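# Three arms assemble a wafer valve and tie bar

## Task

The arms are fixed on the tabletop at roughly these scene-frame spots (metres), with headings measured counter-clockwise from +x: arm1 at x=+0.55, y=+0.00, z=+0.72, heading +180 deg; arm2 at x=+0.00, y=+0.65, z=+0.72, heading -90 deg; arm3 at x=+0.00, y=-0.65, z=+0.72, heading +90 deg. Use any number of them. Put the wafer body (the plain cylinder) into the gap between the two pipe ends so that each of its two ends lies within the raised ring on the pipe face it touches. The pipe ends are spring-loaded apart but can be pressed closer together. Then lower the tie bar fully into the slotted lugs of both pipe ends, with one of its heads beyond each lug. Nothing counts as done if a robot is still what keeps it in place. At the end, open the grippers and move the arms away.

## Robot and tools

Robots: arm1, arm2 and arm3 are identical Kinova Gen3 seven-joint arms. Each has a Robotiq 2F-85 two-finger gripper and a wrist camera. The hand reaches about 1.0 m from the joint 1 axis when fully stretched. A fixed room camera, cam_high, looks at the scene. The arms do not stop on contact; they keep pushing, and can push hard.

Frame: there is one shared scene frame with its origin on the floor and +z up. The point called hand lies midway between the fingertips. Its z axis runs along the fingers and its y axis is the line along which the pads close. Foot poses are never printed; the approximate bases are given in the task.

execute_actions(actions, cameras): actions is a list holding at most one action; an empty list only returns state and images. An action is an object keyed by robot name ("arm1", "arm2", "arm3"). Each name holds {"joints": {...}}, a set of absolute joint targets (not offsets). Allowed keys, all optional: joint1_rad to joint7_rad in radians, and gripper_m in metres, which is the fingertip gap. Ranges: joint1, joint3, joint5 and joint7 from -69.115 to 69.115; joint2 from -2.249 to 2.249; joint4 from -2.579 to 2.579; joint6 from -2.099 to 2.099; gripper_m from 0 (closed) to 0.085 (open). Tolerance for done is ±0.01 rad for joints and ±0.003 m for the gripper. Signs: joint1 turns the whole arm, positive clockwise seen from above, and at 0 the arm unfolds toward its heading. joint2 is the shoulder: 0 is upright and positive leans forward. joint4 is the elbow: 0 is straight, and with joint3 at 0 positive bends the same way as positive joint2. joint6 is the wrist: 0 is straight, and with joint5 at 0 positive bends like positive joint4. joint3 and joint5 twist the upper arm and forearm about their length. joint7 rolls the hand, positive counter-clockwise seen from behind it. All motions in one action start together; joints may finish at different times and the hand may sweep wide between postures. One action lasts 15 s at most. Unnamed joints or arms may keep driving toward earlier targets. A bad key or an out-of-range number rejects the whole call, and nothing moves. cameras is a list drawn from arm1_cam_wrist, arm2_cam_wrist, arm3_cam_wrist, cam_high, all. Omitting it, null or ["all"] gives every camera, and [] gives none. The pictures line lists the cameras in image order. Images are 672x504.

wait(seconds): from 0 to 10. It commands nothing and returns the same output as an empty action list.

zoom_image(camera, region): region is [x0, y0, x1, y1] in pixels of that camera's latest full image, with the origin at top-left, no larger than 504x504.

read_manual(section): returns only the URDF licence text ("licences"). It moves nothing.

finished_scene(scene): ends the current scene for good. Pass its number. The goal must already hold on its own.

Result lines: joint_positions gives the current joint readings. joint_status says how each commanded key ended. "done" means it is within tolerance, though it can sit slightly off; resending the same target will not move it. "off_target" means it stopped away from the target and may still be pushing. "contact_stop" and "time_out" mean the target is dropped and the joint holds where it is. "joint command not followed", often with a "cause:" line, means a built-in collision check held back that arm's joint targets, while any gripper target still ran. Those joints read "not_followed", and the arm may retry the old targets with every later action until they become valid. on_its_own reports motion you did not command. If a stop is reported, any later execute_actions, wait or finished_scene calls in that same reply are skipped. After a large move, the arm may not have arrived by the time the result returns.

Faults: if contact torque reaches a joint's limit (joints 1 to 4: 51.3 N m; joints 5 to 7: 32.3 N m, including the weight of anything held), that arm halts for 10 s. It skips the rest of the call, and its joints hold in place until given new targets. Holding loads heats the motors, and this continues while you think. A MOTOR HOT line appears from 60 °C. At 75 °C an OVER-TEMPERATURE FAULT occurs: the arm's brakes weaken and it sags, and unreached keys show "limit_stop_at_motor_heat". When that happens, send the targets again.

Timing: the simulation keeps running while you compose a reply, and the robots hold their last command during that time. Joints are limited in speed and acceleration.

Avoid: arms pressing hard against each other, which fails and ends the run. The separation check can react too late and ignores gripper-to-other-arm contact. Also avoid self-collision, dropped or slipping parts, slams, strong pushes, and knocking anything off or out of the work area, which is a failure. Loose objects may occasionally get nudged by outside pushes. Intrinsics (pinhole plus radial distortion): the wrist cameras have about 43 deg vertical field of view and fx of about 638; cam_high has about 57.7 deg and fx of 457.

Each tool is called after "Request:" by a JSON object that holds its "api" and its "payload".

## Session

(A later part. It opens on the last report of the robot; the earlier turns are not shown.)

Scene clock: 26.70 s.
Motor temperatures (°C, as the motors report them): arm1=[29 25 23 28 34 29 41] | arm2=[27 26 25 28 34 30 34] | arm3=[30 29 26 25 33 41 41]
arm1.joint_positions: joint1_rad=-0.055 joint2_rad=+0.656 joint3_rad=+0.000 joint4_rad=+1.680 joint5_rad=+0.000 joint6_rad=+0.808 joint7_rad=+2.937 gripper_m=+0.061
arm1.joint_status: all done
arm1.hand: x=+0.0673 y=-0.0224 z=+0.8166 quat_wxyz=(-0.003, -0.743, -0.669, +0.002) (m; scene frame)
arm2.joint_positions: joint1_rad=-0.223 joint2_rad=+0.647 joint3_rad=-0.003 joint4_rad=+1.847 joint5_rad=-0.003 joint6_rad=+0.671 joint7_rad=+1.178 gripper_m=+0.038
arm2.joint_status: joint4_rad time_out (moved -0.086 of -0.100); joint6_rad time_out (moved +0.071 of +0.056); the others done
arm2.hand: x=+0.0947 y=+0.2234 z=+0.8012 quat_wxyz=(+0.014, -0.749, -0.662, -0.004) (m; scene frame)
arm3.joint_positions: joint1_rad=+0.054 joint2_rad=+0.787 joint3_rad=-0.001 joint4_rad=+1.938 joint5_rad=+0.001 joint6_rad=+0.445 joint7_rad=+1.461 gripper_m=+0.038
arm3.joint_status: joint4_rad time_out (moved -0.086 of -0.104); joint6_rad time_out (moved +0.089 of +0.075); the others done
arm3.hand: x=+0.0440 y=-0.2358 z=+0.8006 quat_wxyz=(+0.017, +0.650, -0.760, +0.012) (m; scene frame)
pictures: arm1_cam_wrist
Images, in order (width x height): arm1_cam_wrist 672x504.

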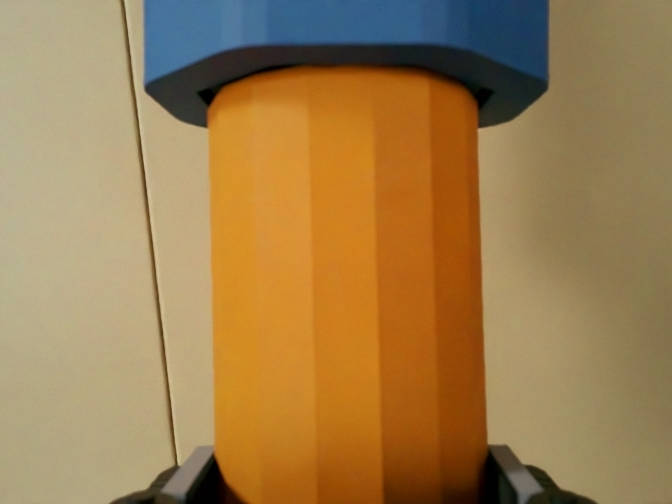

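Request:
{"api": "execute_actions", "payload": {"actions": [{"arm2":{"joints":{"joint1_rad":-0.205,"joint2_rad":0.675,"joint4_rad":1.78,"joint6_rad":0.67,"joint7_rad":1.19}},"arm3":{"joints":{"joint1_rad":0.058,"joint2_rad":0.805,"joint4_rad":1.865,"joint6_rad":0.455,"joint7_rad":1.46}}}], "cameras": ["arm1_cam_wrist","cam_high"]}}

Scene clock: 29.00 s.
Motor temperatures (°C, as the motors report them): arm1=[29 25 23 28 34 29 41] | arm2=[27 26 25 28 34 30 34] | arm3=[30 29 26 25 33 41 41]
arm1.joint_positions: joint1_rad=-0.055 joint2_rad=+0.656 joint3_rad=+0.000 joint4_rad=+1.679 joint5_rad=+0.000 joint6_rad=+0.808 joint7_rad=+2.937 gripper_m=+0.061
arm1.joint_status: not commanded
arm1.hand: x=+0.0672 y=-0.0226 z=+0.8169 quat_wxyz=(-0.003, -0.744, -0.669, +0.003) (m; scene frame)
arm2.joint_positions: joint1_rad=-0.217 joint2_rad=+0.661 joint3_rad=-0.005 joint4_rad=+1.815 joint5_rad=-0.005 joint6_rad=+0.710 joint7_rad=+1.187 gripper_m=+0.038
arm2.joint_status: joint1_rad time_out (moved +0.006 of +0.018); joint2_rad time_out (moved +0.014 of +0.028); joint4_rad time_out (moved -0.032 of -0.067); joint6_rad time_out (moved +0.039 of -0.001); the others done
arm2.hand: x=+0.0943 y=+0.2208 z=+0.8012 quat_wxyz=(+0.023, -0.748, -0.663, -0.010) (m; scene frame)
arm3.joint_positions: joint1_rad=+0.055 joint2_rad=+0.798 joint3_rad=-0.002 joint4_rad=+1.907 joint5_rad=+0.000 joint6_rad=+0.495 joint7_rad=+1.463 gripper_m=+0.038
arm3.joint_status: joint4_rad time_out (moved -0.032 of -0.073); joint6_rad time_out (moved +0.050 of +0.010); the others done
arm3.hand: x=+0.0440 y=-0.2356 z=+0.8006 quat_wxyz=(+0.027, +0.650, -0.759, +0.022) (m; scene frame)
pictures: arm1_cam_wrist, cam_high
Images, in order (width x height): arm1_cam_wrist 672x504, cam_high 672x504.

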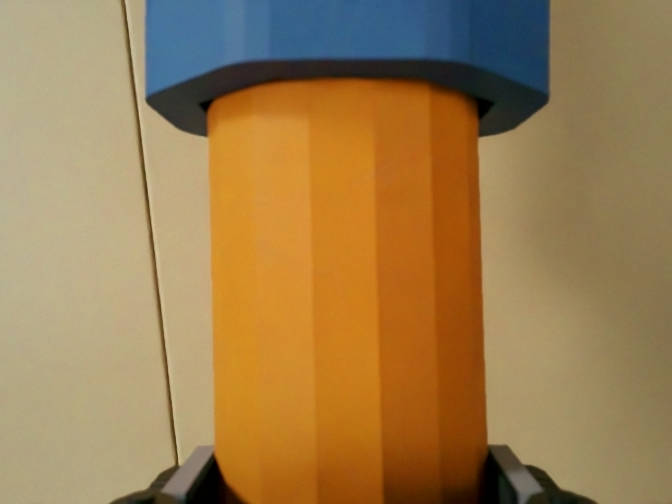

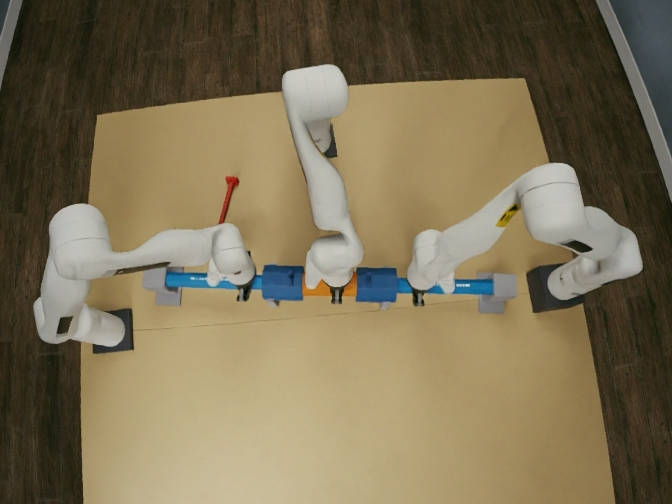

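Request:
{"api": "execute_actions", "payload": {"actions": [{"arm1":{"joints":{"gripper_m":0.085}}}], "cameras": []}}

Request:
{"api": "execute_actions", "payload": {"actions": [{"arm1":{"joints":{"joint2_rad":0.40,"joint4_rad":1.42,"joint6_rad":1.32}}}], "cameras": ["cam_high","arm1_cam_wrist"]}}

Scene clock: 36.40 s.
Motor temperatures (°C, as the motors report them): arm1=[29 26 23 28 34 29 41] | arm2=[27 26 25 28 34 30 34] | arm3=[30 29 26 25 33 41 41]
arm1.joint_positions: joint1_rad=-0.055 joint2_rad=+0.655 joint3_rad=+0.000 joint4_rad=+1.679 joint5_rad=+0.000 joint6_rad=+0.808 joint7_rad=+2.937 gripper_m=+0.085
arm1.joint_status: all done
arm1.hand: x=+0.0668 y=-0.0225 z=+0.8174 quat_wxyz=(-0.002, -0.743, -0.669, +0.003) (m; scene frame)
arm2.joint_positions: joint1_rad=-0.217 joint2_rad=+0.661 joint3_rad=-0.005 joint4_rad=+1.815 joint5_rad=-0.005 joint6_rad=+0.710 joint7_rad=+1.187 gripper_m=+0.038
arm2.joint_status: not commanded
arm2.hand: x=+0.0942 y=+0.2206 z=+0.8012 quat_wxyz=(+0.023, -0.748, -0.663, -0.010) (m; scene frame)
arm3.joint_positions: joint1_rad=+0.055 joint2_rad=+0.798 joint3_rad=-0.002 joint4_rad=+1.907 joint5_rad=+0.000 joint6_rad=+0.495 joint7_rad=+1.463 gripper_m=+0.038
arm3.joint_status: not commanded
arm3.hand: x=+0.0440 y=-0.2356 z=+0.8006 quat_wxyz=(+0.027, +0.650, -0.759, +0.022) (m; scene frame)
pictures: none
No camera images: the call's "cameras" was empty. Leave "cameras" out to get every camera's image.

Scene clock: 37.73 s.
Motor temperatures (°C, as the motors report them): arm1=[29 26 23 28 34 29 41] | arm2=[27 27 25 28 34 30 34] | arm3=[30 29 26 25 33 41 41]
arm1.joint_positions: joint1_rad=-0.055 joint2_rad=+0.400 joint3_rad=+0.000 joint4_rad=+1.420 joint5_rad=+0.000 joint6_rad=+1.320 joint7_rad=+2.937 gripper_m=+0.085
arm1.joint_status: all done
arm1.hand: x=+0.0815 y=-0.0195 z=+1.0109 quat_wxyz=(-0.002, -0.743, -0.669, +0.004) (m; scene frame)
arm2.joint_positions: joint1_rad=-0.217 joint2_rad=+0.661 joint3_rad=-0.005 joint4_rad=+1.815 joint5_rad=-0.005 joint6_rad=+0.710 joint7_rad=+1.187 gripper_m=+0.038
arm2.joint_status: not commanded
arm2.hand: x=+0.0942 y=+0.2206 z=+0.8012 quat_wxyz=(+0.023, -0.748, -0.663, -0.010) (m; scene frame)
arm3.joint_positions: joint1_rad=+0.055 joint2_rad=+0.798 joint3_rad=-0.002 joint4_rad=+1.907 joint5_rad=+0.000 joint6_rad=+0.495 joint7_rad=+1.463 gripper_m=+0.038
arm3.joint_status: not commanded
arm3.hand: x=+0.0440 y=-0.2356 z=+0.8006 quat_wxyz=(+0.027, +0.650, -0.759, +0.022) (m; scene frame)
pictures: arm1_cam_wrist, cam_high
Images, in order (width x height): arm1_cam_wrist 672x504, cam_high 672x504.

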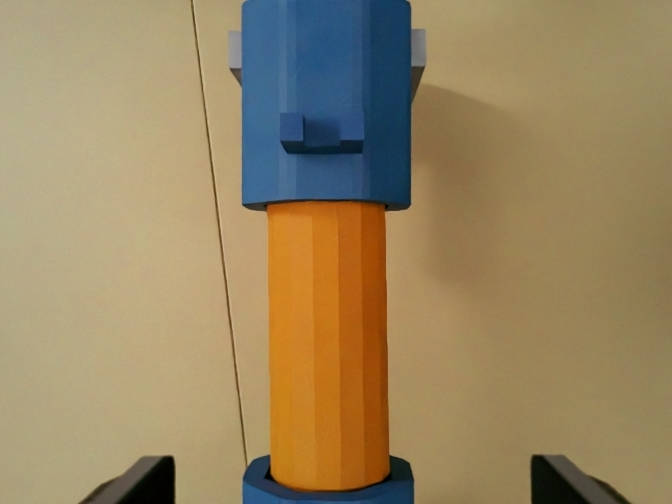

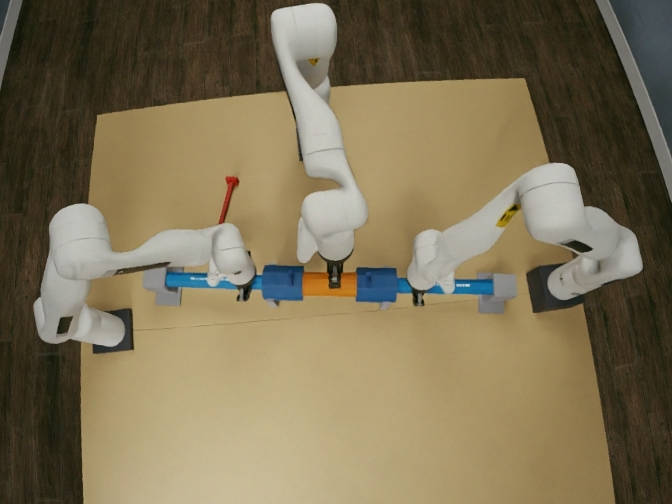

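Request:
{"api": "execute_actions", "payload": {"actions": [{"arm1":{"joints":{"joint1_rad":0.858,"joint2_rad":0.258,"joint4_rad":1.923,"joint6_rad":0.96,"joint7_rad":2.15}}}], "cameras": ["cam_high","arm1_cam_wrist"]}}

Scene clock: 42.07 s.
Motor temperatures (°C, as the motors report them): arm1=[29 26 23 28 34 29 41] | arm2=[27 27 25 28 34 30 34] | arm3=[30 29 26 25 33 41 41]
arm1.joint_positions: joint1_rad=+0.113 joint2_rad=+0.374 joint3_rad=+0.000 joint4_rad=+1.511 joint5_rad=+0.000 joint6_rad=+1.254 joint7_rad=+2.794 gripper_m=+0.085
arm1.joint_status: joint1_rad time_out (moved +0.168 of +0.913); joint2_rad time_out (moved -0.026 of -0.142); joint4_rad time_out (moved +0.091 of +0.503); joint6_rad time_out (moved -0.066 of -0.360); joint7_rad time_out (moved -0.143 of -0.787)
arm1.hand: x=+0.1002 y=+0.0579 z=+0.9947 quat_wxyz=(-0.002, -0.838, -0.546, +0.004) (m; scene frame)
arm2.joint_positions: joint1_rad=-0.217 joint2_rad=+0.661 joint3_rad=-0.005 joint4_rad=+1.815 joint5_rad=-0.005 joint6_rad=+0.710 joint7_rad=+1.187 gripper_m=+0.038
arm2.joint_status: not commanded
arm2.hand: x=+0.0942 y=+0.2206 z=+0.8012 quat_wxyz=(+0.023, -0.748, -0.663, -0.010) (m; scene frame)
arm3.joint_positions: joint1_rad=+0.055 joint2_rad=+0.798 joint3_rad=-0.002 joint4_rad=+1.907 joint5_rad=+0.000 joint6_rad=+0.495 joint7_rad=+1.463 gripper_m=+0.038
arm3.joint_status: not commanded
arm3.hand: x=+0.0440 y=-0.2356 z=+0.8006 quat_wxyz=(+0.027, +0.650, -0.759, +0.022) (m; scene frame)
pictures: arm1_cam_wrist, cam_high
joint command not followed: on one or more control steps a check withheld the commanded joint targets of the arm1 arm, and it was not sent them on those steps.
cause: the commanded joint targets would bring a part of the robot too close to another arm; next, command targets that bring no part of the robot closer to that arm.
Images, in order (width x height): arm1_cam_wrist 672x504, cam_high 672x504.

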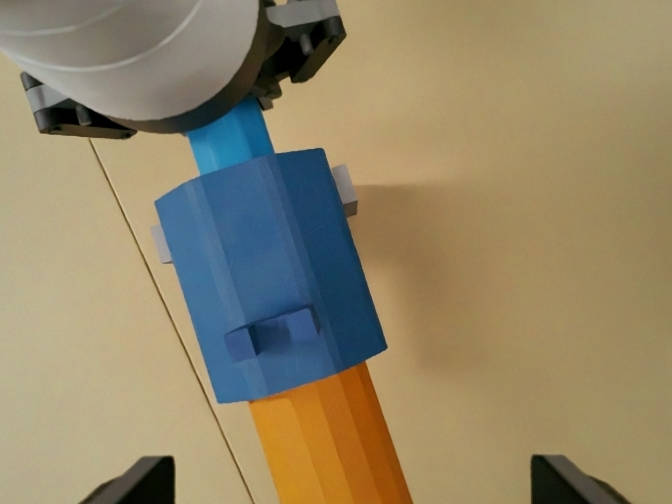

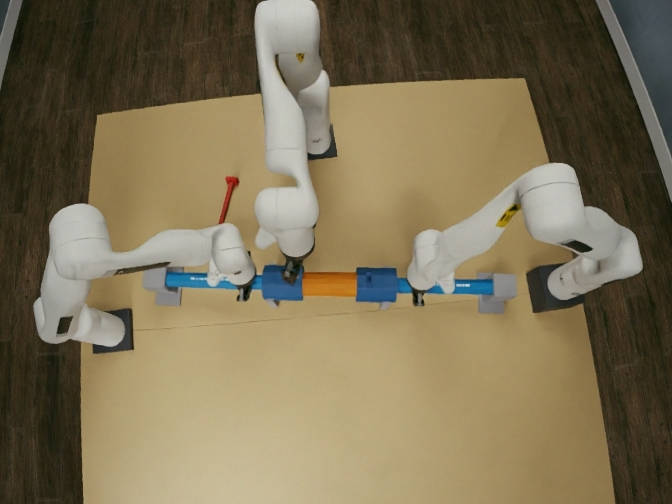

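Retract first, then swing.

Request:
{"api": "execute_actions", "payload": {"actions": [{"arm1":{"joints":{"joint1_rad":0.0,"joint2_rad":-0.1,"joint4_rad":2.1,"joint6_rad":1.14,"joint7_rad":2.15}}}], "cameras": []}}

Request:
{"api": "execute_actions", "payload": {"actions": [{"arm1":{"joints":{"joint1_rad":0.858}}}], "cameras": []}}

Request:
{"api": "execute_actions", "payload": {"actions": [{"arm1":{"joints":{"joint2_rad":0.258,"joint4_rad":1.923,"joint6_rad":0.96}}}], "cameras": ["cam_high","arm1_cam_wrist"]}}

Scene clock: 44.00 s.
Motor temperatures (°C, as the motors report them): arm1=[29 26 23 28 34 29 41] | arm2=[27 27 25 28 34 30 34] | arm3=[30 29 26 25 33 41 41]
arm1.joint_positions: joint1_rad=+0.000 joint2_rad=-0.100 joint3_rad=+0.000 joint4_rad=+2.100 joint5_rad=+0.000 joint6_rad=+1.140 joint7_rad=+2.150 gripper_m=+0.085
arm1.joint_status: all done
arm1.hand: x=+0.3054 y=+0.0161 z=+0.9880 quat_wxyz=(-0.003, -0.952, -0.307, +0.003) (m; scene frame)
arm2.joint_positions: joint1_rad=-0.217 joint2_rad=+0.661 joint3_rad=-0.005 joint4_rad=+1.815 joint5_rad=-0.005 joint6_rad=+0.710 joint7_rad=+1.187 gripper_m=+0.038
arm2.joint_status: not commanded
arm2.hand: x=+0.0942 y=+0.2206 z=+0.8012 quat_wxyz=(+0.023, -0.748, -0.663, -0.010) (m; scene frame)
arm3.joint_positions: joint1_rad=+0.055 joint2_rad=+0.798 joint3_rad=-0.002 joint4_rad=+1.907 joint5_rad=+0.000 joint6_rad=+0.495 joint7_rad=+1.463 gripper_m=+0.038
arm3.joint_status: not commanded
arm3.hand: x=+0.0440 y=-0.2356 z=+0.8006 quat_wxyz=(+0.027, +0.650, -0.759, +0.022) (m; scene frame)
pictures: none
No camera images: the call's "cameras" was empty. Leave "cameras" out to get every camera's image.

Scene clock: 46.20 s.
Motor temperatures (°C, as the motors report them): arm1=[29 26 23 28 34 29 41] | arm2=[27 27 25 28 34 30 34] | arm3=[30 29 26 25 33 41 41]
arm1.joint_positions: joint1_rad=+0.858 joint2_rad=-0.100 joint3_rad=+0.000 joint4_rad=+2.100 joint5_rad=+0.000 joint6_rad=+1.140 joint7_rad=+2.150 gripper_m=+0.085
arm1.joint_status: all done
arm1.hand: x=+0.4008 y=+0.1966 z=+0.9864 quat_wxyz=(-0.003, -0.993, +0.117, +0.001) (m; scene frame)
arm2.joint_positions: joint1_rad=-0.217 joint2_rad=+0.661 joint3_rad=-0.005 joint4_rad=+1.815 joint5_rad=-0.005 joint6_rad=+0.710 joint7_rad=+1.187 gripper_m=+0.038
arm2.joint_status: not commanded
arm2.hand: x=+0.0942 y=+0.2206 z=+0.8012 quat_wxyz=(+0.023, -0.748, -0.663, -0.010) (m; scene frame)
arm3.joint_positions: joint1_rad=+0.055 joint2_rad=+0.798 joint3_rad=-0.002 joint4_rad=+1.907 joint5_rad=+0.000 joint6_rad=+0.495 joint7_rad=+1.463 gripper_m=+0.038
arm3.joint_status: not commanded
arm3.hand: x=+0.0440 y=-0.2356 z=+0.8006 quat_wxyz=(+0.027, +0.650, -0.759, +0.022) (m; scene frame)
pictures: none
No camera images: the call's "cameras" was empty. Leave "cameras" out to get every camera's image.

Scene clock: 47.67 s.
Motor temperatures (°C, as the motors report them): arm1=[29 26 23 28 34 29 41] | arm2=[27 27 25 28 34 30 34] | arm3=[30 29 26 25 33 41 41]
arm1.joint_positions: joint1_rad=+0.858 joint2_rad=+0.258 joint3_rad=+0.000 joint4_rad=+1.923 joint5_rad=+0.000 joint6_rad=+0.960 joint7_rad=+2.150 gripper_m=+0.085
arm1.joint_status: all done
arm1.hand: x=+0.3177 y=+0.2841 z=+0.9249 quat_wxyz=(-0.004, -0.993, +0.117, +0.001) (m; scene frame)
arm2.joint_positions: joint1_rad=-0.217 joint2_rad=+0.661 joint3_rad=-0.005 joint4_rad=+1.815 joint5_rad=-0.005 joint6_rad=+0.710 joint7_rad=+1.187 gripper_m=+0.038
arm2.joint_status: not commanded
arm2.hand: x=+0.0942 y=+0.2206 z=+0.8012 quat_wxyz=(+0.023, -0.748, -0.663, -0.010) (m; scene frame)
arm3.joint_positions: joint1_rad=+0.055 joint2_rad=+0.798 joint3_rad=-0.002 joint4_rad=+1.907 joint5_rad=+0.000 joint6_rad=+0.495 joint7_rad=+1.463 gripper_m=+0.038
arm3.joint_status: not commanded
arm3.hand: x=+0.0440 y=-0.2356 z=+0.8006 quat_wxyz=(+0.027, +0.650, -0.759, +0.022) (m; scene frame)
pictures: arm1_cam_wrist, cam_high
Images, in order (width x height): arm1_cam_wrist 672x504, cam_high 672x504.

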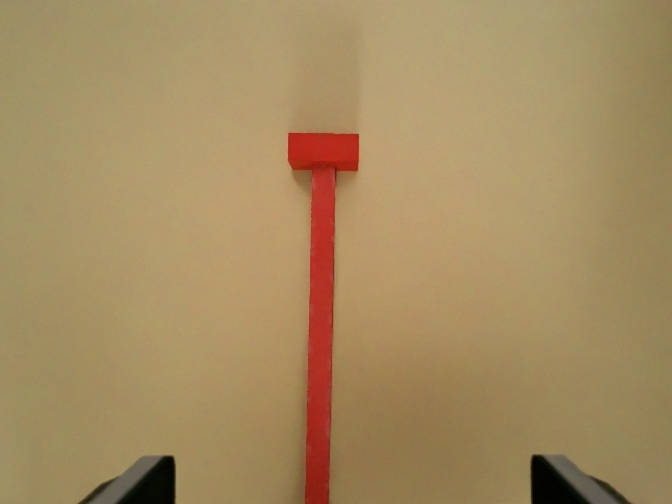

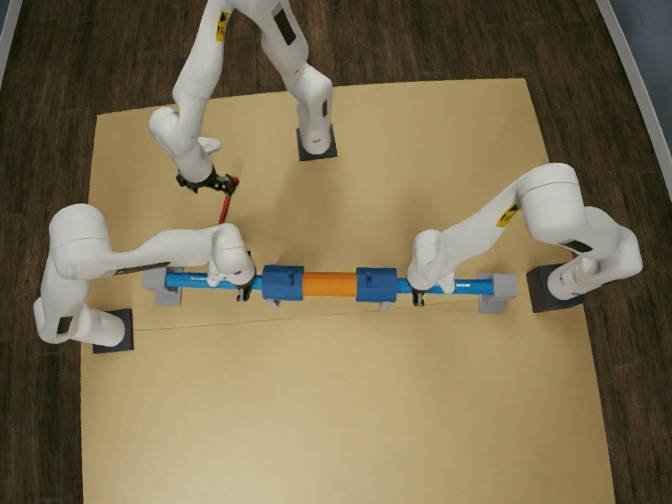

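Request:
{"api": "execute_actions", "payload": {"actions": [{"arm1":{"joints":{"joint2_rad":0.635,"joint4_rad":2.13,"joint6_rad":0.377,"gripper_m":0.06}}}], "cameras": []}}

Request:
{"api": "execute_actions", "payload": {"actions": [{"arm1":{"joints":{"gripper_m":0.0}}}], "cameras": ["cam_high","arm1_cam_wrist"]}}

Scene clock: 49.33 s.
Motor temperatures (°C, as the motors report them): arm1=[29 26 23 28 34 29 41] | arm2=[27 27 25 28 34 30 34] | arm3=[30 29 26 25 33 41 41]
arm1.joint_positions: joint1_rad=+0.858 joint2_rad=+0.635 joint3_rad=+0.000 joint4_rad=+2.130 joint5_rad=+0.000 joint6_rad=+0.377 joint7_rad=+2.150 gripper_m=+0.060
arm1.joint_status: all done
arm1.hand: x=+0.3174 y=+0.2826 z=+0.7446 quat_wxyz=(-0.004, -0.993, +0.117, +0.001) (m; scene frame)
arm2.joint_positions: joint1_rad=-0.217 joint2_rad=+0.661 joint3_rad=-0.005 joint4_rad=+1.815 joint5_rad=-0.005 joint6_rad=+0.710 joint7_rad=+1.187 gripper_m=+0.038
arm2.joint_status: not commanded
arm2.hand: x=+0.0942 y=+0.2206 z=+0.8012 quat_wxyz=(+0.023, -0.748, -0.663, -0.010) (m; scene frame)
arm3.joint_positions: joint1_rad=+0.055 joint2_rad=+0.798 joint3_rad=-0.002 joint4_rad=+1.907 joint5_rad=+0.000 joint6_rad=+0.495 joint7_rad=+1.463 gripper_m=+0.038
arm3.joint_status: not commanded
arm3.hand: x=+0.0440 y=-0.2356 z=+0.8006 quat_wxyz=(+0.027, +0.650, -0.759, +0.022) (m; scene frame)
pictures: none
No camera images: the call's "cameras" was empty. Leave "cameras" out to get every camera's image.

Scene clock: 50.27 s.
Motor temperatures (°C, as the motors report them): arm1=[29 26 23 28 34 29 41] | arm2=[27 27 25 28 34 30 34] | arm3=[30 29 26 25 33 41 41]
arm1.joint_positions: joint1_rad=+0.858 joint2_rad=+0.634 joint3_rad=+0.000 joint4_rad=+2.130 joint5_rad=+0.000 joint6_rad=+0.377 joint7_rad=+2.150 gripper_m=+0.009
arm1.joint_status: gripper_m off_target (ended at +0.009, target +0.000)
arm1.hand: x=+0.3172 y=+0.2830 z=+0.7450 quat_wxyz=(-0.004, -0.993, +0.117, +0.001) (m; scene frame)
arm2.joint_positions: joint1_rad=-0.217 joint2_rad=+0.661 joint3_rad=-0.005 joint4_rad=+1.815 joint5_rad=-0.005 joint6_rad=+0.710 joint7_rad=+1.187 gripper_m=+0.038
arm2.joint_status: not commanded
arm2.hand: x=+0.0942 y=+0.2206 z=+0.8012 quat_wxyz=(+0.023, -0.748, -0.663, -0.010) (m; scene frame)
arm3.joint_positions: joint1_rad=+0.055 joint2_rad=+0.798 joint3_rad=-0.002 joint4_rad=+1.907 joint5_rad=+0.000 joint6_rad=+0.495 joint7_rad=+1.463 gripper_m=+0.038
arm3.joint_status: not commanded
arm3.hand: x=+0.0440 y=-0.2356 z=+0.8006 quat_wxyz=(+0.027, +0.650, -0.759, +0.022) (m; scene frame)
pictures: arm1_cam_wrist, cam_high
Images, in order (width x height): arm1_cam_wrist 672x504, cam_high 672x504.

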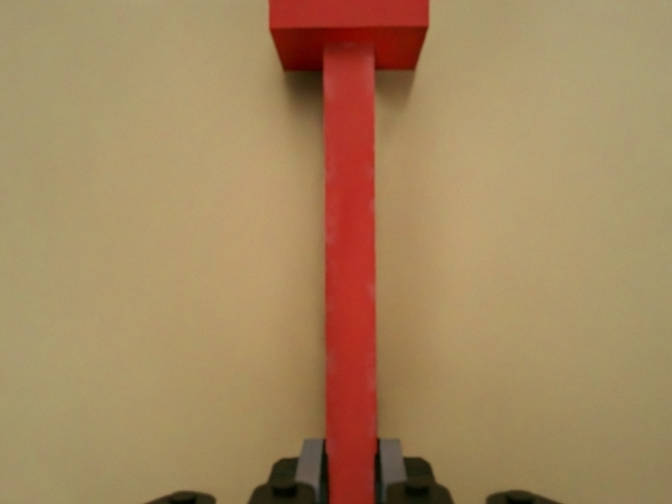

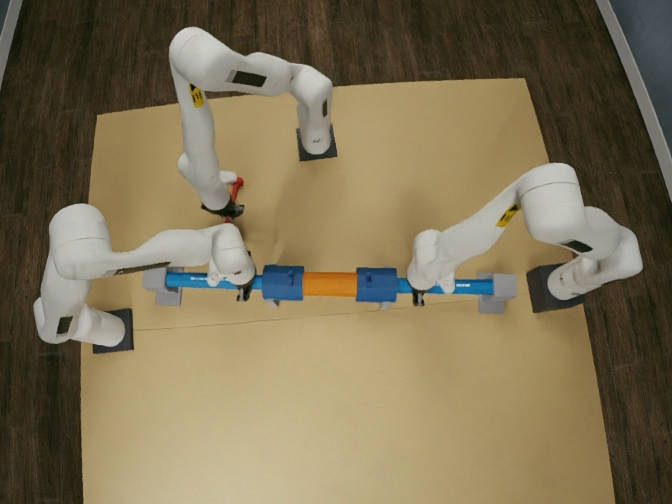

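Request:
{"api": "execute_actions", "payload": {"actions": [{"arm1":{"joints":{"joint2_rad":-0.1,"joint4_rad":2.1,"joint6_rad":1.14}}}], "cameras": []}}

Request:
{"api": "execute_actions", "payload": {"actions": [{"arm1":{"joints":{"joint1_rad":-0.03,"joint7_rad":2.958}}}], "cameras": []}}

Request:
{"api": "execute_actions", "payload": {"actions": [{"arm1":{"joints":{"joint2_rad":0.498,"joint4_rad":1.545,"joint6_rad":1.098}}}], "cameras": ["cam_high","arm1_cam_wrist"]}}

Scene clock: 52.37 s.
Motor temperatures (°C, as the motors report them): arm1=[29 26 23 28 34 29 41] | arm2=[27 27 25 28 34 30 34] | arm3=[30 30 26 25 33 41 41]
arm1.joint_positions: joint1_rad=+0.858 joint2_rad=-0.099 joint3_rad=+0.000 joint4_rad=+2.101 joint5_rad=+0.000 joint6_rad=+1.140 joint7_rad=+2.150 gripper_m=+0.009
arm1.joint_status: all done
arm1.hand: x=+0.4010 y=+0.1965 z=+0.9861 quat_wxyz=(-0.004, -0.993, +0.117, +0.001) (m; scene frame)
arm2.joint_positions: joint1_rad=-0.217 joint2_rad=+0.661 joint3_rad=-0.005 joint4_rad=+1.815 joint5_rad=-0.005 joint6_rad=+0.710 joint7_rad=+1.187 gripper_m=+0.038
arm2.joint_status: not commanded
arm2.hand: x=+0.0942 y=+0.2206 z=+0.8012 quat_wxyz=(+0.023, -0.748, -0.663, -0.010) (m; scene frame)
arm3.joint_positions: joint1_rad=+0.055 joint2_rad=+0.798 joint3_rad=-0.002 joint4_rad=+1.907 joint5_rad=+0.000 joint6_rad=+0.495 joint7_rad=+1.463 gripper_m=+0.038
arm3.joint_status: not commanded
arm3.hand: x=+0.0440 y=-0.2356 z=+0.8006 quat_wxyz=(+0.027, +0.650, -0.759, +0.022) (m; scene frame)
pictures: none
No camera images: the call's "cameras" was empty. Leave "cameras" out to get every camera's image.

Scene clock: 54.60 s.
Motor temperatures (°C, as the motors report them): arm1=[29 26 23 28 34 29 41] | arm2=[27 27 25 28 34 30 34] | arm3=[30 30 26 25 33 41 41]
arm1.joint_positions: joint1_rad=-0.030 joint2_rad=-0.099 joint3_rad=+0.000 joint4_rad=+2.101 joint5_rad=+0.000 joint6_rad=+1.140 joint7_rad=+2.958 gripper_m=+0.009
arm1.joint_status: all done
arm1.hand: x=+0.3053 y=+0.0087 z=+0.9878 quat_wxyz=(-0.002, -0.745, -0.667, +0.004) (m; scene frame)
arm2.joint_positions: joint1_rad=-0.217 joint2_rad=+0.661 joint3_rad=-0.005 joint4_rad=+1.815 joint5_rad=-0.005 joint6_rad=+0.710 joint7_rad=+1.187 gripper_m=+0.038
arm2.joint_status: not commanded
arm2.hand: x=+0.0942 y=+0.2206 z=+0.8012 quat_wxyz=(+0.023, -0.748, -0.663, -0.010) (m; scene frame)
arm3.joint_positions: joint1_rad=+0.055 joint2_rad=+0.798 joint3_rad=-0.002 joint4_rad=+1.907 joint5_rad=+0.000 joint6_rad=+0.495 joint7_rad=+1.463 gripper_m=+0.038
arm3.joint_status: not commanded
arm3.hand: x=+0.0440 y=-0.2356 z=+0.8006 quat_wxyz=(+0.027, +0.650, -0.759, +0.022) (m; scene frame)
pictures: none
No camera images: the call's "cameras" was empty. Leave "cameras" out to get every camera's image.

Scene clock: 56.43 s.
Motor temperatures (°C, as the motors report them): arm1=[29 26 23 28 34 29 41] | arm2=[27 27 25 28 34 30 34] | arm3=[30 30 26 25 33 41 41]
arm1.joint_positions: joint1_rad=-0.030 joint2_rad=+0.499 joint3_rad=+0.000 joint4_rad=+1.546 joint5_rad=+0.000 joint6_rad=+1.098 joint7_rad=+2.958 gripper_m=+0.009
arm1.joint_status: all done
arm1.hand: x=+0.0691 y=-0.0093 z=+0.9270 quat_wxyz=(-0.002, -0.745, -0.667, +0.003) (m; scene frame)
arm2.joint_positions: joint1_rad=-0.217 joint2_rad=+0.661 joint3_rad=-0.005 joint4_rad=+1.815 joint5_rad=-0.005 joint6_rad=+0.710 joint7_rad=+1.187 gripper_m=+0.038
arm2.joint_status: not commanded
arm2.hand: x=+0.0942 y=+0.2206 z=+0.8012 quat_wxyz=(+0.023, -0.748, -0.663, -0.010) (m; scene frame)
arm3.joint_positions: joint1_rad=+0.055 joint2_rad=+0.798 joint3_rad=-0.002 joint4_rad=+1.907 joint5_rad=+0.000 joint6_rad=+0.495 joint7_rad=+1.463 gripper_m=+0.038
arm3.joint_status: not commanded
arm3.hand: x=+0.0440 y=-0.2356 z=+0.8006 quat_wxyz=(+0.027, +0.650, -0.759, +0.022) (m; scene frame)
pictures: arm1_cam_wrist, cam_high
Images, in order (width x height): arm1_cam_wrist 672x504, cam_high 672x504.

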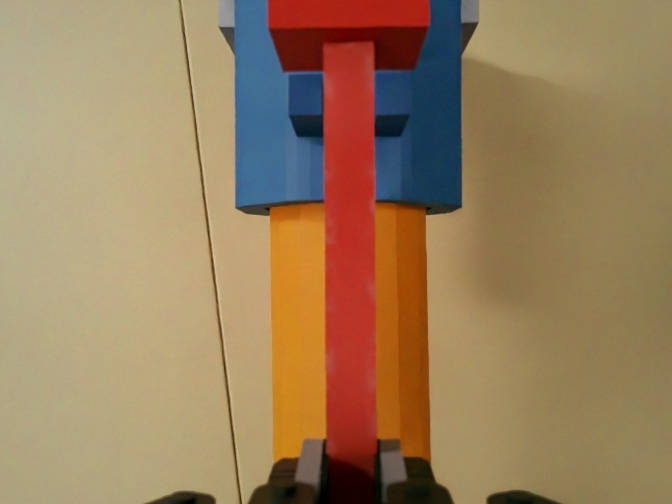

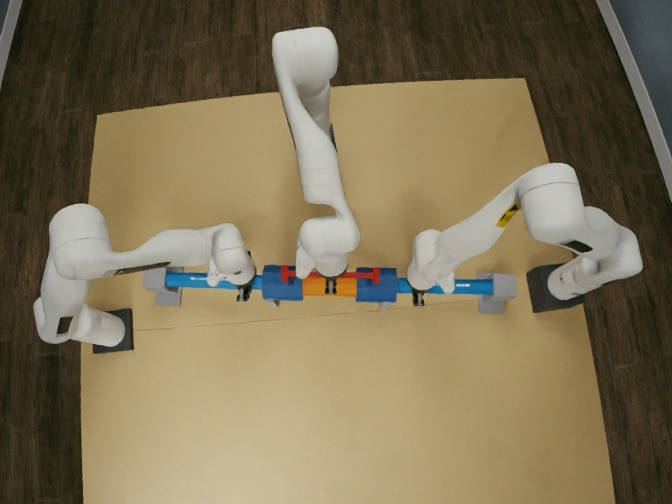

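Request:
{"api": "zoom_image", "payload": {"camera": "cam_high", "region": [240, 240, 420, 320]}}

Region (240, 240, 420, 320) of cam_high's 672x504 image, scaled by 2.800, with more detail than that image has.

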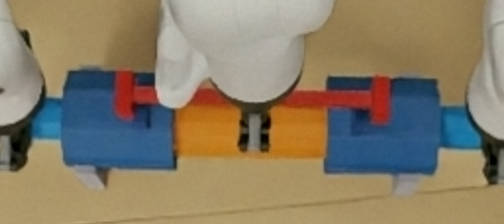

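Request:
{"api": "execute_actions", "payload": {"actions": [{"arm1":{"joints":{"joint1_rad":-0.02,"joint7_rad":2.968,"joint2_rad":0.54,"joint4_rad":1.583,"joint6_rad":1.018}}}], "cameras": ["cam_high","arm1_cam_wrist"]}}

Request:
{"api": "zoom_image", "payload": {"camera": "cam_high", "region": [240, 240, 420, 320]}}

Scene clock: 58.77 s.
Motor temperatures (°C, as the motors report them): arm1=[29 26 23 28 34 29 41] | arm2=[27 27 25 28 34 30 34] | arm3=[30 30 26 25 33 41 41]
arm1.joint_positions: joint1_rad=-0.023 joint2_rad=+0.517 joint3_rad=+0.000 joint4_rad=+1.579 joint5_rad=+0.000 joint6_rad=+1.029 joint7_rad=+2.967 gripper_m=+0.009
arm1.joint_status: joint2_rad time_out (moved +0.018 of +0.041); joint6_rad time_out (moved -0.069 of -0.080); the others done
arm1.hand: x=+0.0648 y=-0.0066 z=+0.9092 quat_wxyz=(+0.003, -0.744, -0.668, +0.010) (m; scene frame)
arm2.joint_positions: joint1_rad=-0.217 joint2_rad=+0.661 joint3_rad=-0.005 joint4_rad=+1.815 joint5_rad=-0.005 joint6_rad=+0.710 joint7_rad=+1.187 gripper_m=+0.038
arm2.joint_status: not commanded
arm2.hand: x=+0.0942 y=+0.2205 z=+0.8012 quat_wxyz=(+0.023, -0.748, -0.663, -0.010) (m; scene frame)
arm3.joint_positions: joint1_rad=+0.055 joint2_rad=+0.798 joint3_rad=-0.002 joint4_rad=+1.907 joint5_rad=+0.000 joint6_rad=+0.495 joint7_rad=+1.464 gripper_m=+0.038
arm3.joint_status: not commanded
arm3.hand: x=+0.0440 y=-0.2355 z=+0.8006 quat_wxyz=(+0.027, +0.650, -0.759, +0.022) (m; scene frame)
pictures: arm1_cam_wrist, cam_high
Images, in order (width x height): arm1_cam_wrist 672x504, cam_high 672x504.

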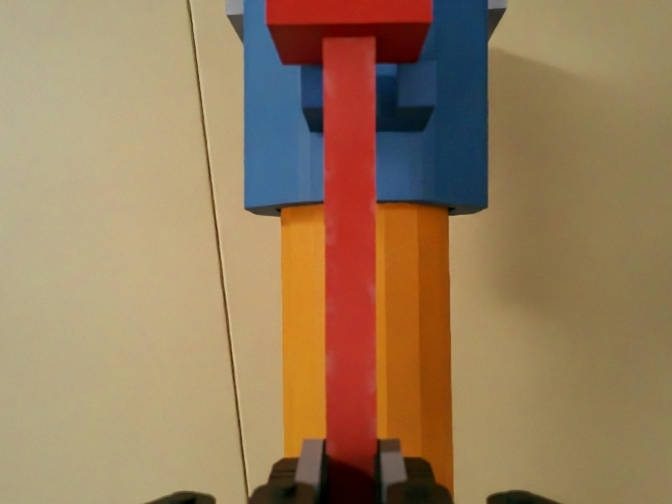

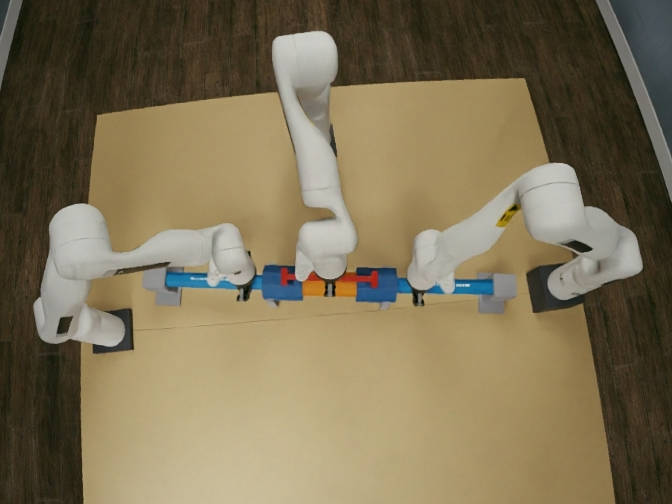

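Region (240, 240, 420, 320) of cam_high's 672x504 image, scaled by 2.800, with more detail than that image has.

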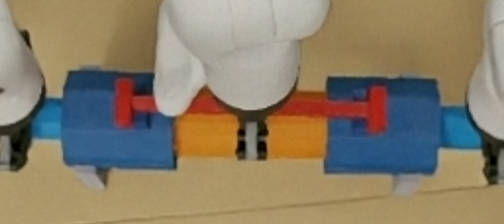

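Request:
{"api": "execute_actions", "payload": {"actions": [{"arm1":{"joints":{"joint1_rad":-0.014,"joint7_rad":2.974,"joint2_rad":0.505,"joint4_rad":1.552,"joint6_rad":1.085}}}], "cameras": ["arm1_cam_wrist"]}}

Request:
{"api": "execute_actions", "payload": {"actions": [{"arm1":{"joints":{"joint2_rad":0.539,"joint4_rad":1.589,"joint6_rad":1.014}}}], "cameras": ["arm1_cam_wrist"]}}

Scene clock: 59.47 s.
Motor temperatures (°C, as the motors report them): arm1=[29 26 23 28 34 29 41] | arm2=[27 27 25 28 34 30 34] | arm3=[30 30 26 25 33 41 41]
arm1.joint_positions: joint1_rad=-0.014 joint2_rad=+0.506 joint3_rad=+0.000 joint4_rad=+1.553 joint5_rad=+0.000 joint6_rad=+1.085 joint7_rad=+2.974 gripper_m=+0.009
arm1.joint_status: all done
arm1.hand: x=+0.0688 y=-0.0017 z=+0.9215 quat_wxyz=(-0.003, -0.745, -0.667, +0.003) (m; scene frame)
arm2.joint_positions: joint1_rad=-0.217 joint2_rad=+0.661 joint3_rad=-0.005 joint4_rad=+1.815 joint5_rad=-0.005 joint6_rad=+0.710 joint7_rad=+1.187 gripper_m=+0.038
arm2.joint_status: not commanded
arm2.hand: x=+0.0942 y=+0.2205 z=+0.8012 quat_wxyz=(+0.023, -0.748, -0.663, -0.010) (m; scene frame)
arm3.joint_positions: joint1_rad=+0.055 joint2_rad=+0.798 joint3_rad=-0.002 joint4_rad=+1.907 joint5_rad=+0.000 joint6_rad=+0.495 joint7_rad=+1.464 gripper_m=+0.038
arm3.joint_status: not commanded
arm3.hand: x=+0.0440 y=-0.2355 z=+0.8006 quat_wxyz=(+0.027, +0.650, -0.759, +0.022) (m; scene frame)
pictures: arm1_cam_wrist
Images, in order (width x height): arm1_cam_wrist 672x504.

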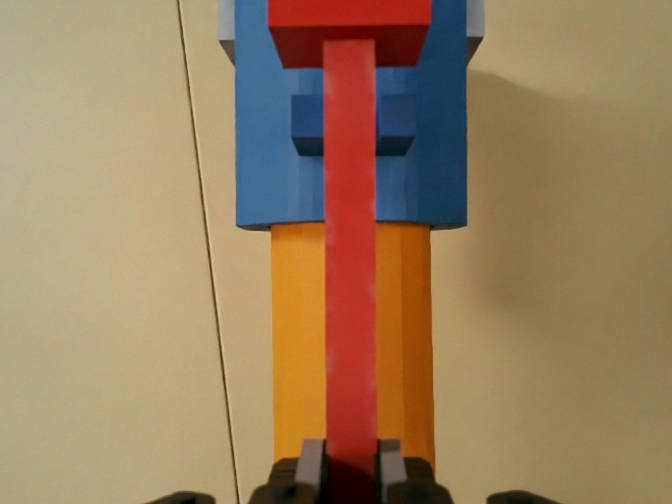

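Scene clock: 61.53 s.
Motor temperatures (°C, as the motors report them): arm1=[29 26 23 28 34 29 41] | arm2=[27 27 25 28 34 30 34] | arm3=[30 30 26 25 33 41 41]
arm1.joint_positions: joint1_rad=-0.013 joint2_rad=+0.514 joint3_rad=+0.000 joint4_rad=+1.585 joint5_rad=-0.001 joint6_rad=+1.024 joint7_rad=+2.974 gripper_m=+0.009
arm1.joint_status: joint2_rad time_out (moved +0.008 of +0.033); joint6_rad time_out (moved -0.061 of -0.071); the others done
arm1.hand: x=+0.0656 y=-0.0018 z=+0.9091 quat_wxyz=(+0.004, -0.745, -0.667, +0.011) (m; scene frame)
arm2.joint_positions: joint1_rad=-0.217 joint2_rad=+0.661 joint3_rad=-0.005 joint4_rad=+1.815 joint5_rad=-0.005 joint6_rad=+0.710 joint7_rad=+1.187 gripper_m=+0.038
arm2.joint_status: not commanded
arm2.hand: x=+0.0942 y=+0.2205 z=+0.8012 quat_wxyz=(+0.023, -0.748, -0.663, -0.010) (m; scene frame)
arm3.joint_positions: joint1_rad=+0.055 joint2_rad=+0.798 joint3_rad=-0.002 joint4_rad=+1.907 joint5_rad=+0.000 joint6_rad=+0.495 joint7_rad=+1.464 gripper_m=+0.038
arm3.joint_status: not commanded
arm3.hand: x=+0.0440 y=-0.2355 z=+0.8006 quat_wxyz=(+0.027, +0.650, -0.759, +0.022) (m; scene frame)
pictures: arm1_cam_wrist
Images, in order (width x height): arm1_cam_wrist 672x504.

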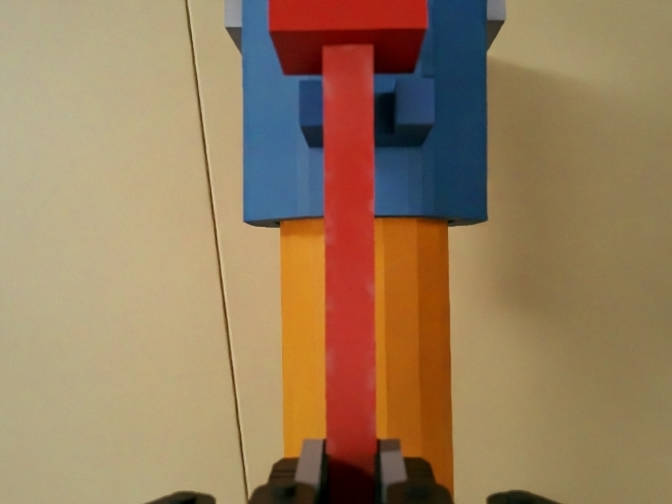

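Request:
{"api": "execute_actions", "payload": {"actions": [{"arm1":{"joints":{"joint1_rad":-0.019,"joint7_rad":2.969,"joint2_rad":0.503,"joint4_rad":1.556,"joint6_rad":1.083}}}], "cameras": []}}

Request:
{"api": "execute_actions", "payload": {"actions": [{"arm1":{"joints":{"joint2_rad":0.537,"joint4_rad":1.593,"joint6_rad":1.012}}}], "cameras": ["arm1_cam_wrist"]}}

Scene clock: 62.27 s.
Motor temperatures (°C, as the motors report them): arm1=[29 26 23 28 34 29 41] | arm2=[27 27 25 28 34 30 34] | arm3=[30 30 26 25 33 41 41]
arm1.joint_positions: joint1_rad=-0.019 joint2_rad=+0.504 joint3_rad=+0.000 joint4_rad=+1.557 joint5_rad=+0.000 joint6_rad=+1.083 joint7_rad=+2.969 gripper_m=+0.009
arm1.joint_status: all done
arm1.hand: x=+0.0698 y=-0.0040 z=+0.9214 quat_wxyz=(-0.003, -0.745, -0.667, +0.003) (m; scene frame)
arm2.joint_positions: joint1_rad=-0.217 joint2_rad=+0.661 joint3_rad=-0.005 joint4_rad=+1.815 joint5_rad=-0.005 joint6_rad=+0.710 joint7_rad=+1.187 gripper_m=+0.038
arm2.joint_status: not commanded
arm2.hand: x=+0.0942 y=+0.2205 z=+0.8012 quat_wxyz=(+0.023, -0.748, -0.663, -0.010) (m; scene frame)
arm3.joint_positions: joint1_rad=+0.055 joint2_rad=+0.798 joint3_rad=-0.002 joint4_rad=+1.907 joint5_rad=+0.000 joint6_rad=+0.495 joint7_rad=+1.464 gripper_m=+0.038
arm3.joint_status: not commanded
arm3.hand: x=+0.0440 y=-0.2355 z=+0.8006 quat_wxyz=(+0.027, +0.650, -0.759, +0.022) (m; scene frame)
pictures: none
No camera images: the call's "cameras" was empty. Leave "cameras" out to get every camera's image.

Scene clock: 62.97 s.
Motor temperatures (°C, as the motors report them): arm1=[29 26 23 28 34 29 41] | arm2=[27 27 25 28 34 30 34] | arm3=[30 30 26 25 33 41 41]
arm1.joint_positions: joint1_rad=-0.018 joint2_rad=+0.527 joint3_rad=+0.001 joint4_rad=+1.592 joint5_rad=-0.001 joint6_rad=+1.017 joint7_rad=+2.969 gripper_m=+0.009
arm1.joint_status: all done
arm1.hand: x=+0.0682 y=-0.0035 z=+0.9005 quat_wxyz=(-0.001, -0.745, -0.667, +0.006) (m; scene frame)
arm2.joint_positions: joint1_rad=-0.216 joint2_rad=+0.661 joint3_rad=-0.004 joint4_rad=+1.815 joint5_rad=-0.005 joint6_rad=+0.710 joint7_rad=+1.187 gripper_m=+0.038
arm2.joint_status: not commanded
arm2.hand: x=+0.0941 y=+0.2204 z=+0.8012 quat_wxyz=(+0.023, -0.748, -0.663, -0.010) (m; scene frame)
arm3.joint_positions: joint1_rad=+0.055 joint2_rad=+0.798 joint3_rad=-0.002 joint4_rad=+1.907 joint5_rad=+0.000 joint6_rad=+0.495 joint7_rad=+1.464 gripper_m=+0.038
arm3.joint_status: not commanded
arm3.hand: x=+0.0440 y=-0.2355 z=+0.8006 quat_wxyz=(+0.027, +0.650, -0.759, +0.022) (m; scene frame)
pictures: arm1_cam_wrist
Images, in order (width x height): arm1_cam_wrist 672x504.

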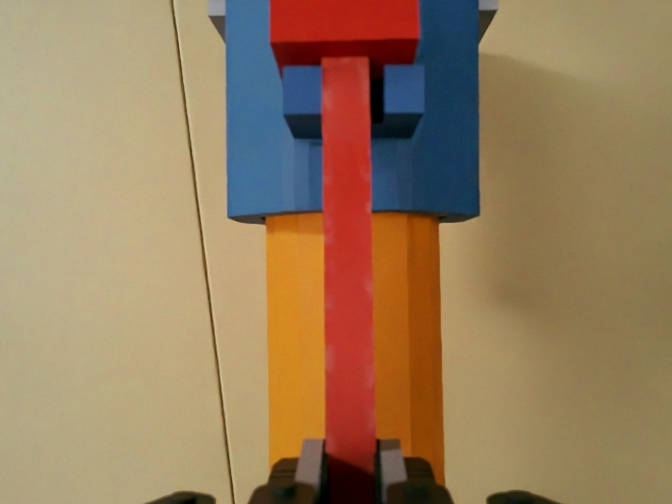

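Request:
{"api": "execute_actions", "payload": {"actions": [{"arm1":{"joints":{"joint2_rad":0.56,"joint4_rad":1.613,"joint6_rad":0.969}}}], "cameras": ["arm1_cam_wrist","cam_high"]}}

Request:
{"api": "zoom_image", "payload": {"camera": "cam_high", "region": [240, 240, 420, 320]}}

Scene clock: 65.03 s.
Motor temperatures (°C, as the motors report them): arm1=[29 26 23 28 34 29 41] | arm2=[27 27 25 28 34 30 34] | arm3=[30 30 26 25 33 41 41]
arm1.joint_positions: joint1_rad=-0.018 joint2_rad=+0.514 joint3_rad=+0.000 joint4_rad=+1.609 joint5_rad=-0.001 joint6_rad=+0.994 joint7_rad=+2.969 gripper_m=+0.009
arm1.joint_status: joint2_rad time_out (moved -0.014 of +0.033); joint6_rad time_out (moved -0.023 of -0.048); the others done
arm1.hand: x=+0.0676 y=-0.0039 z=+0.9024 quat_wxyz=(+0.005, -0.745, -0.666, +0.013) (m; scene frame)
arm2.joint_positions: joint1_rad=-0.216 joint2_rad=+0.661 joint3_rad=-0.004 joint4_rad=+1.815 joint5_rad=-0.005 joint6_rad=+0.710 joint7_rad=+1.187 gripper_m=+0.038
arm2.joint_status: not commanded
arm2.hand: x=+0.0941 y=+0.2203 z=+0.8012 quat_wxyz=(+0.023, -0.748, -0.663, -0.010) (m; scene frame)
arm3.joint_positions: joint1_rad=+0.055 joint2_rad=+0.798 joint3_rad=-0.002 joint4_rad=+1.907 joint5_rad=+0.000 joint6_rad=+0.495 joint7_rad=+1.464 gripper_m=+0.038
arm3.joint_status: not commanded
arm3.hand: x=+0.0439 y=-0.2355 z=+0.8006 quat_wxyz=(+0.027, +0.650, -0.759, +0.022) (m; scene frame)
pictures: arm1_cam_wrist, cam_high
Images, in order (width x height): arm1_cam_wrist 672x504, cam_high 672x504.

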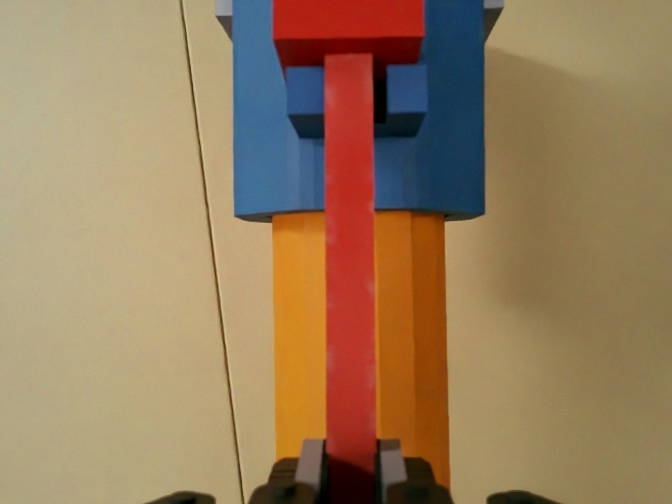

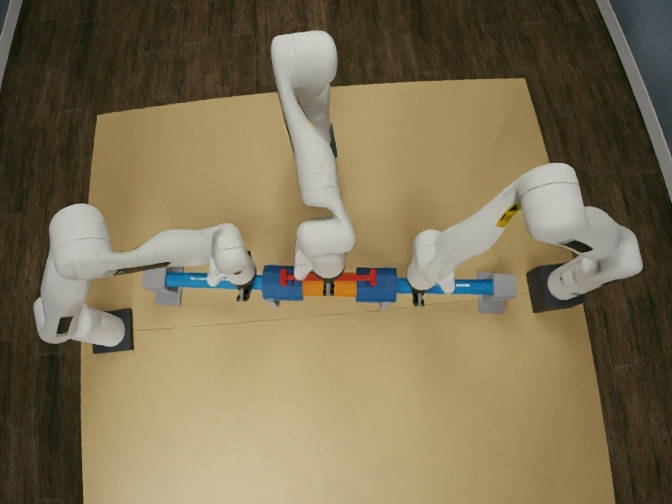

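Region (240, 240, 420, 320) of cam_high's 672x504 image, scaled by 2.800, with more detail than that image has.

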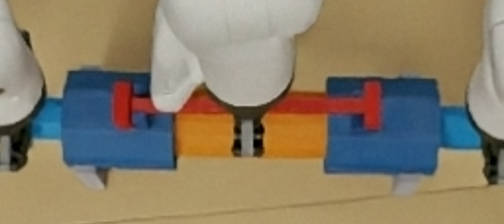

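Request:
{"api": "execute_actions", "payload": {"actions": [{"arm1":{"joints":{"joint1_rad":-0.03,"joint2_rad":0.55,"joint4_rad":1.613,"joint6_rad":0.979}},"arm2":{"joints":{"joint1_rad":-0.2,"joint2_rad":0.69,"joint4_rad":1.74,"joint6_rad":0.70,"gripper_m":0.02}},"arm3":{"joints":{"joint2_rad":0.82,"joint4_rad":1.82,"joint6_rad":0.48,"gripper_m":0.02}}}], "cameras": ["arm1_cam_wrist","cam_high"]}}

Request:
{"api": "zoom_image", "payload": {"camera": "cam_high", "region": [240, 240, 420, 320]}}

Scene clock: 67.53 s.
Motor temperatures (°C, as the motors report them): arm1=[29 26 23 28 34 29 41] | arm2=[27 27 25 28 34 31 34] | arm3=[30 30 26 26 33 41 41]
arm1.joint_positions: joint1_rad=-0.028 joint2_rad=+0.541 joint3_rad=+0.003 joint4_rad=+1.611 joint5_rad=+0.003 joint6_rad=+0.982 joint7_rad=+2.968 gripper_m=+0.009
arm1.joint_status: all done
arm1.hand: x=+0.0678 y=-0.0066 z=+0.8888 quat_wxyz=(+0.002, -0.742, -0.670, +0.005) (m; scene frame)
arm2.joint_positions: joint1_rad=-0.214 joint2_rad=+0.675 joint3_rad=-0.006 joint4_rad=+1.785 joint5_rad=-0.006 joint6_rad=+0.752 joint7_rad=+1.188 gripper_m=+0.038
arm2.joint_status: joint1_rad time_out (moved +0.003 of +0.016); joint2_rad time_out (moved +0.014 of +0.029); joint4_rad time_out (moved -0.030 of -0.075); joint6_rad time_out (moved +0.043 of -0.010); gripper_m off_target (ended at +0.038, target +0.020)
arm2.hand: x=+0.0940 y=+0.2200 z=+0.8012 quat_wxyz=(+0.034, -0.748, -0.662, -0.017) (m; scene frame)
arm3.joint_positions: joint1_rad=+0.055 joint2_rad=+0.808 joint3_rad=-0.002 joint4_rad=+1.878 joint5_rad=+0.001 joint6_rad=+0.538 joint7_rad=+1.464 gripper_m=+0.038
arm3.joint_status: joint2_rad time_out (moved +0.010 of +0.022); joint4_rad time_out (moved -0.029 of -0.087); joint6_rad time_out (moved +0.044 of -0.015); gripper_m off_target (ended at +0.038, target +0.020)
arm3.hand: x=+0.0441 y=-0.2348 z=+0.8006 quat_wxyz=(+0.035, +0.650, -0.758, +0.031) (m; scene frame)
pictures: arm1_cam_wrist, cam_high
Images, in order (width x height): arm1_cam_wrist 672x504, cam_high 672x504.

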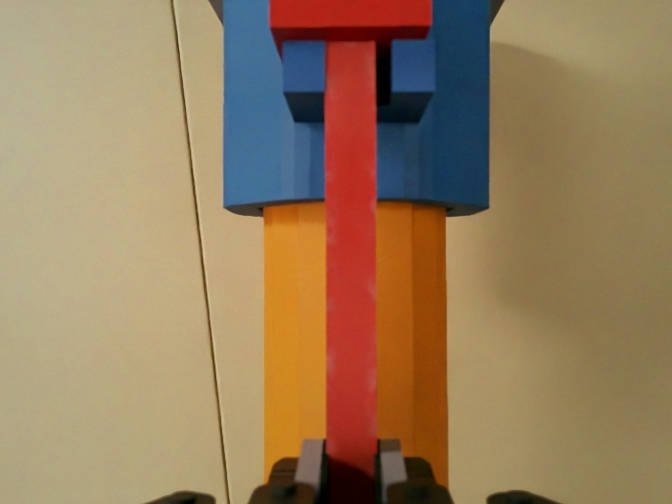

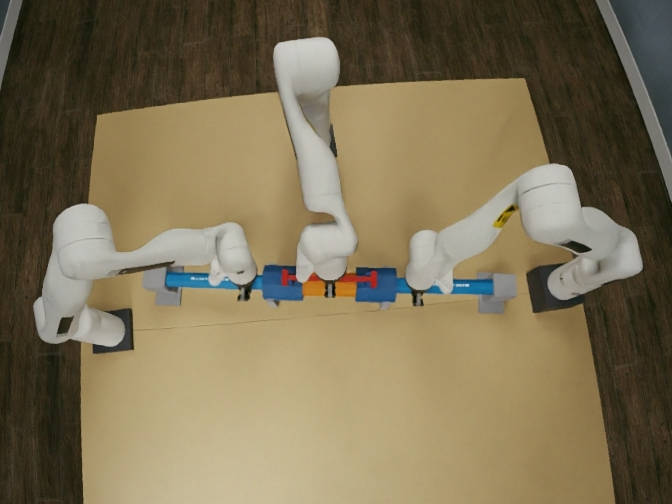

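Region (240, 240, 420, 320) of cam_high's 672x504 image, scaled by 2.800, with more detail than that image has.

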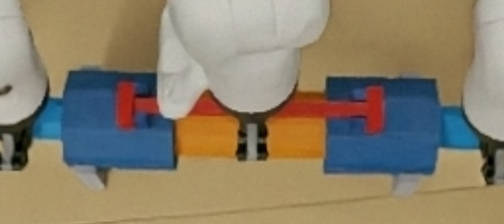

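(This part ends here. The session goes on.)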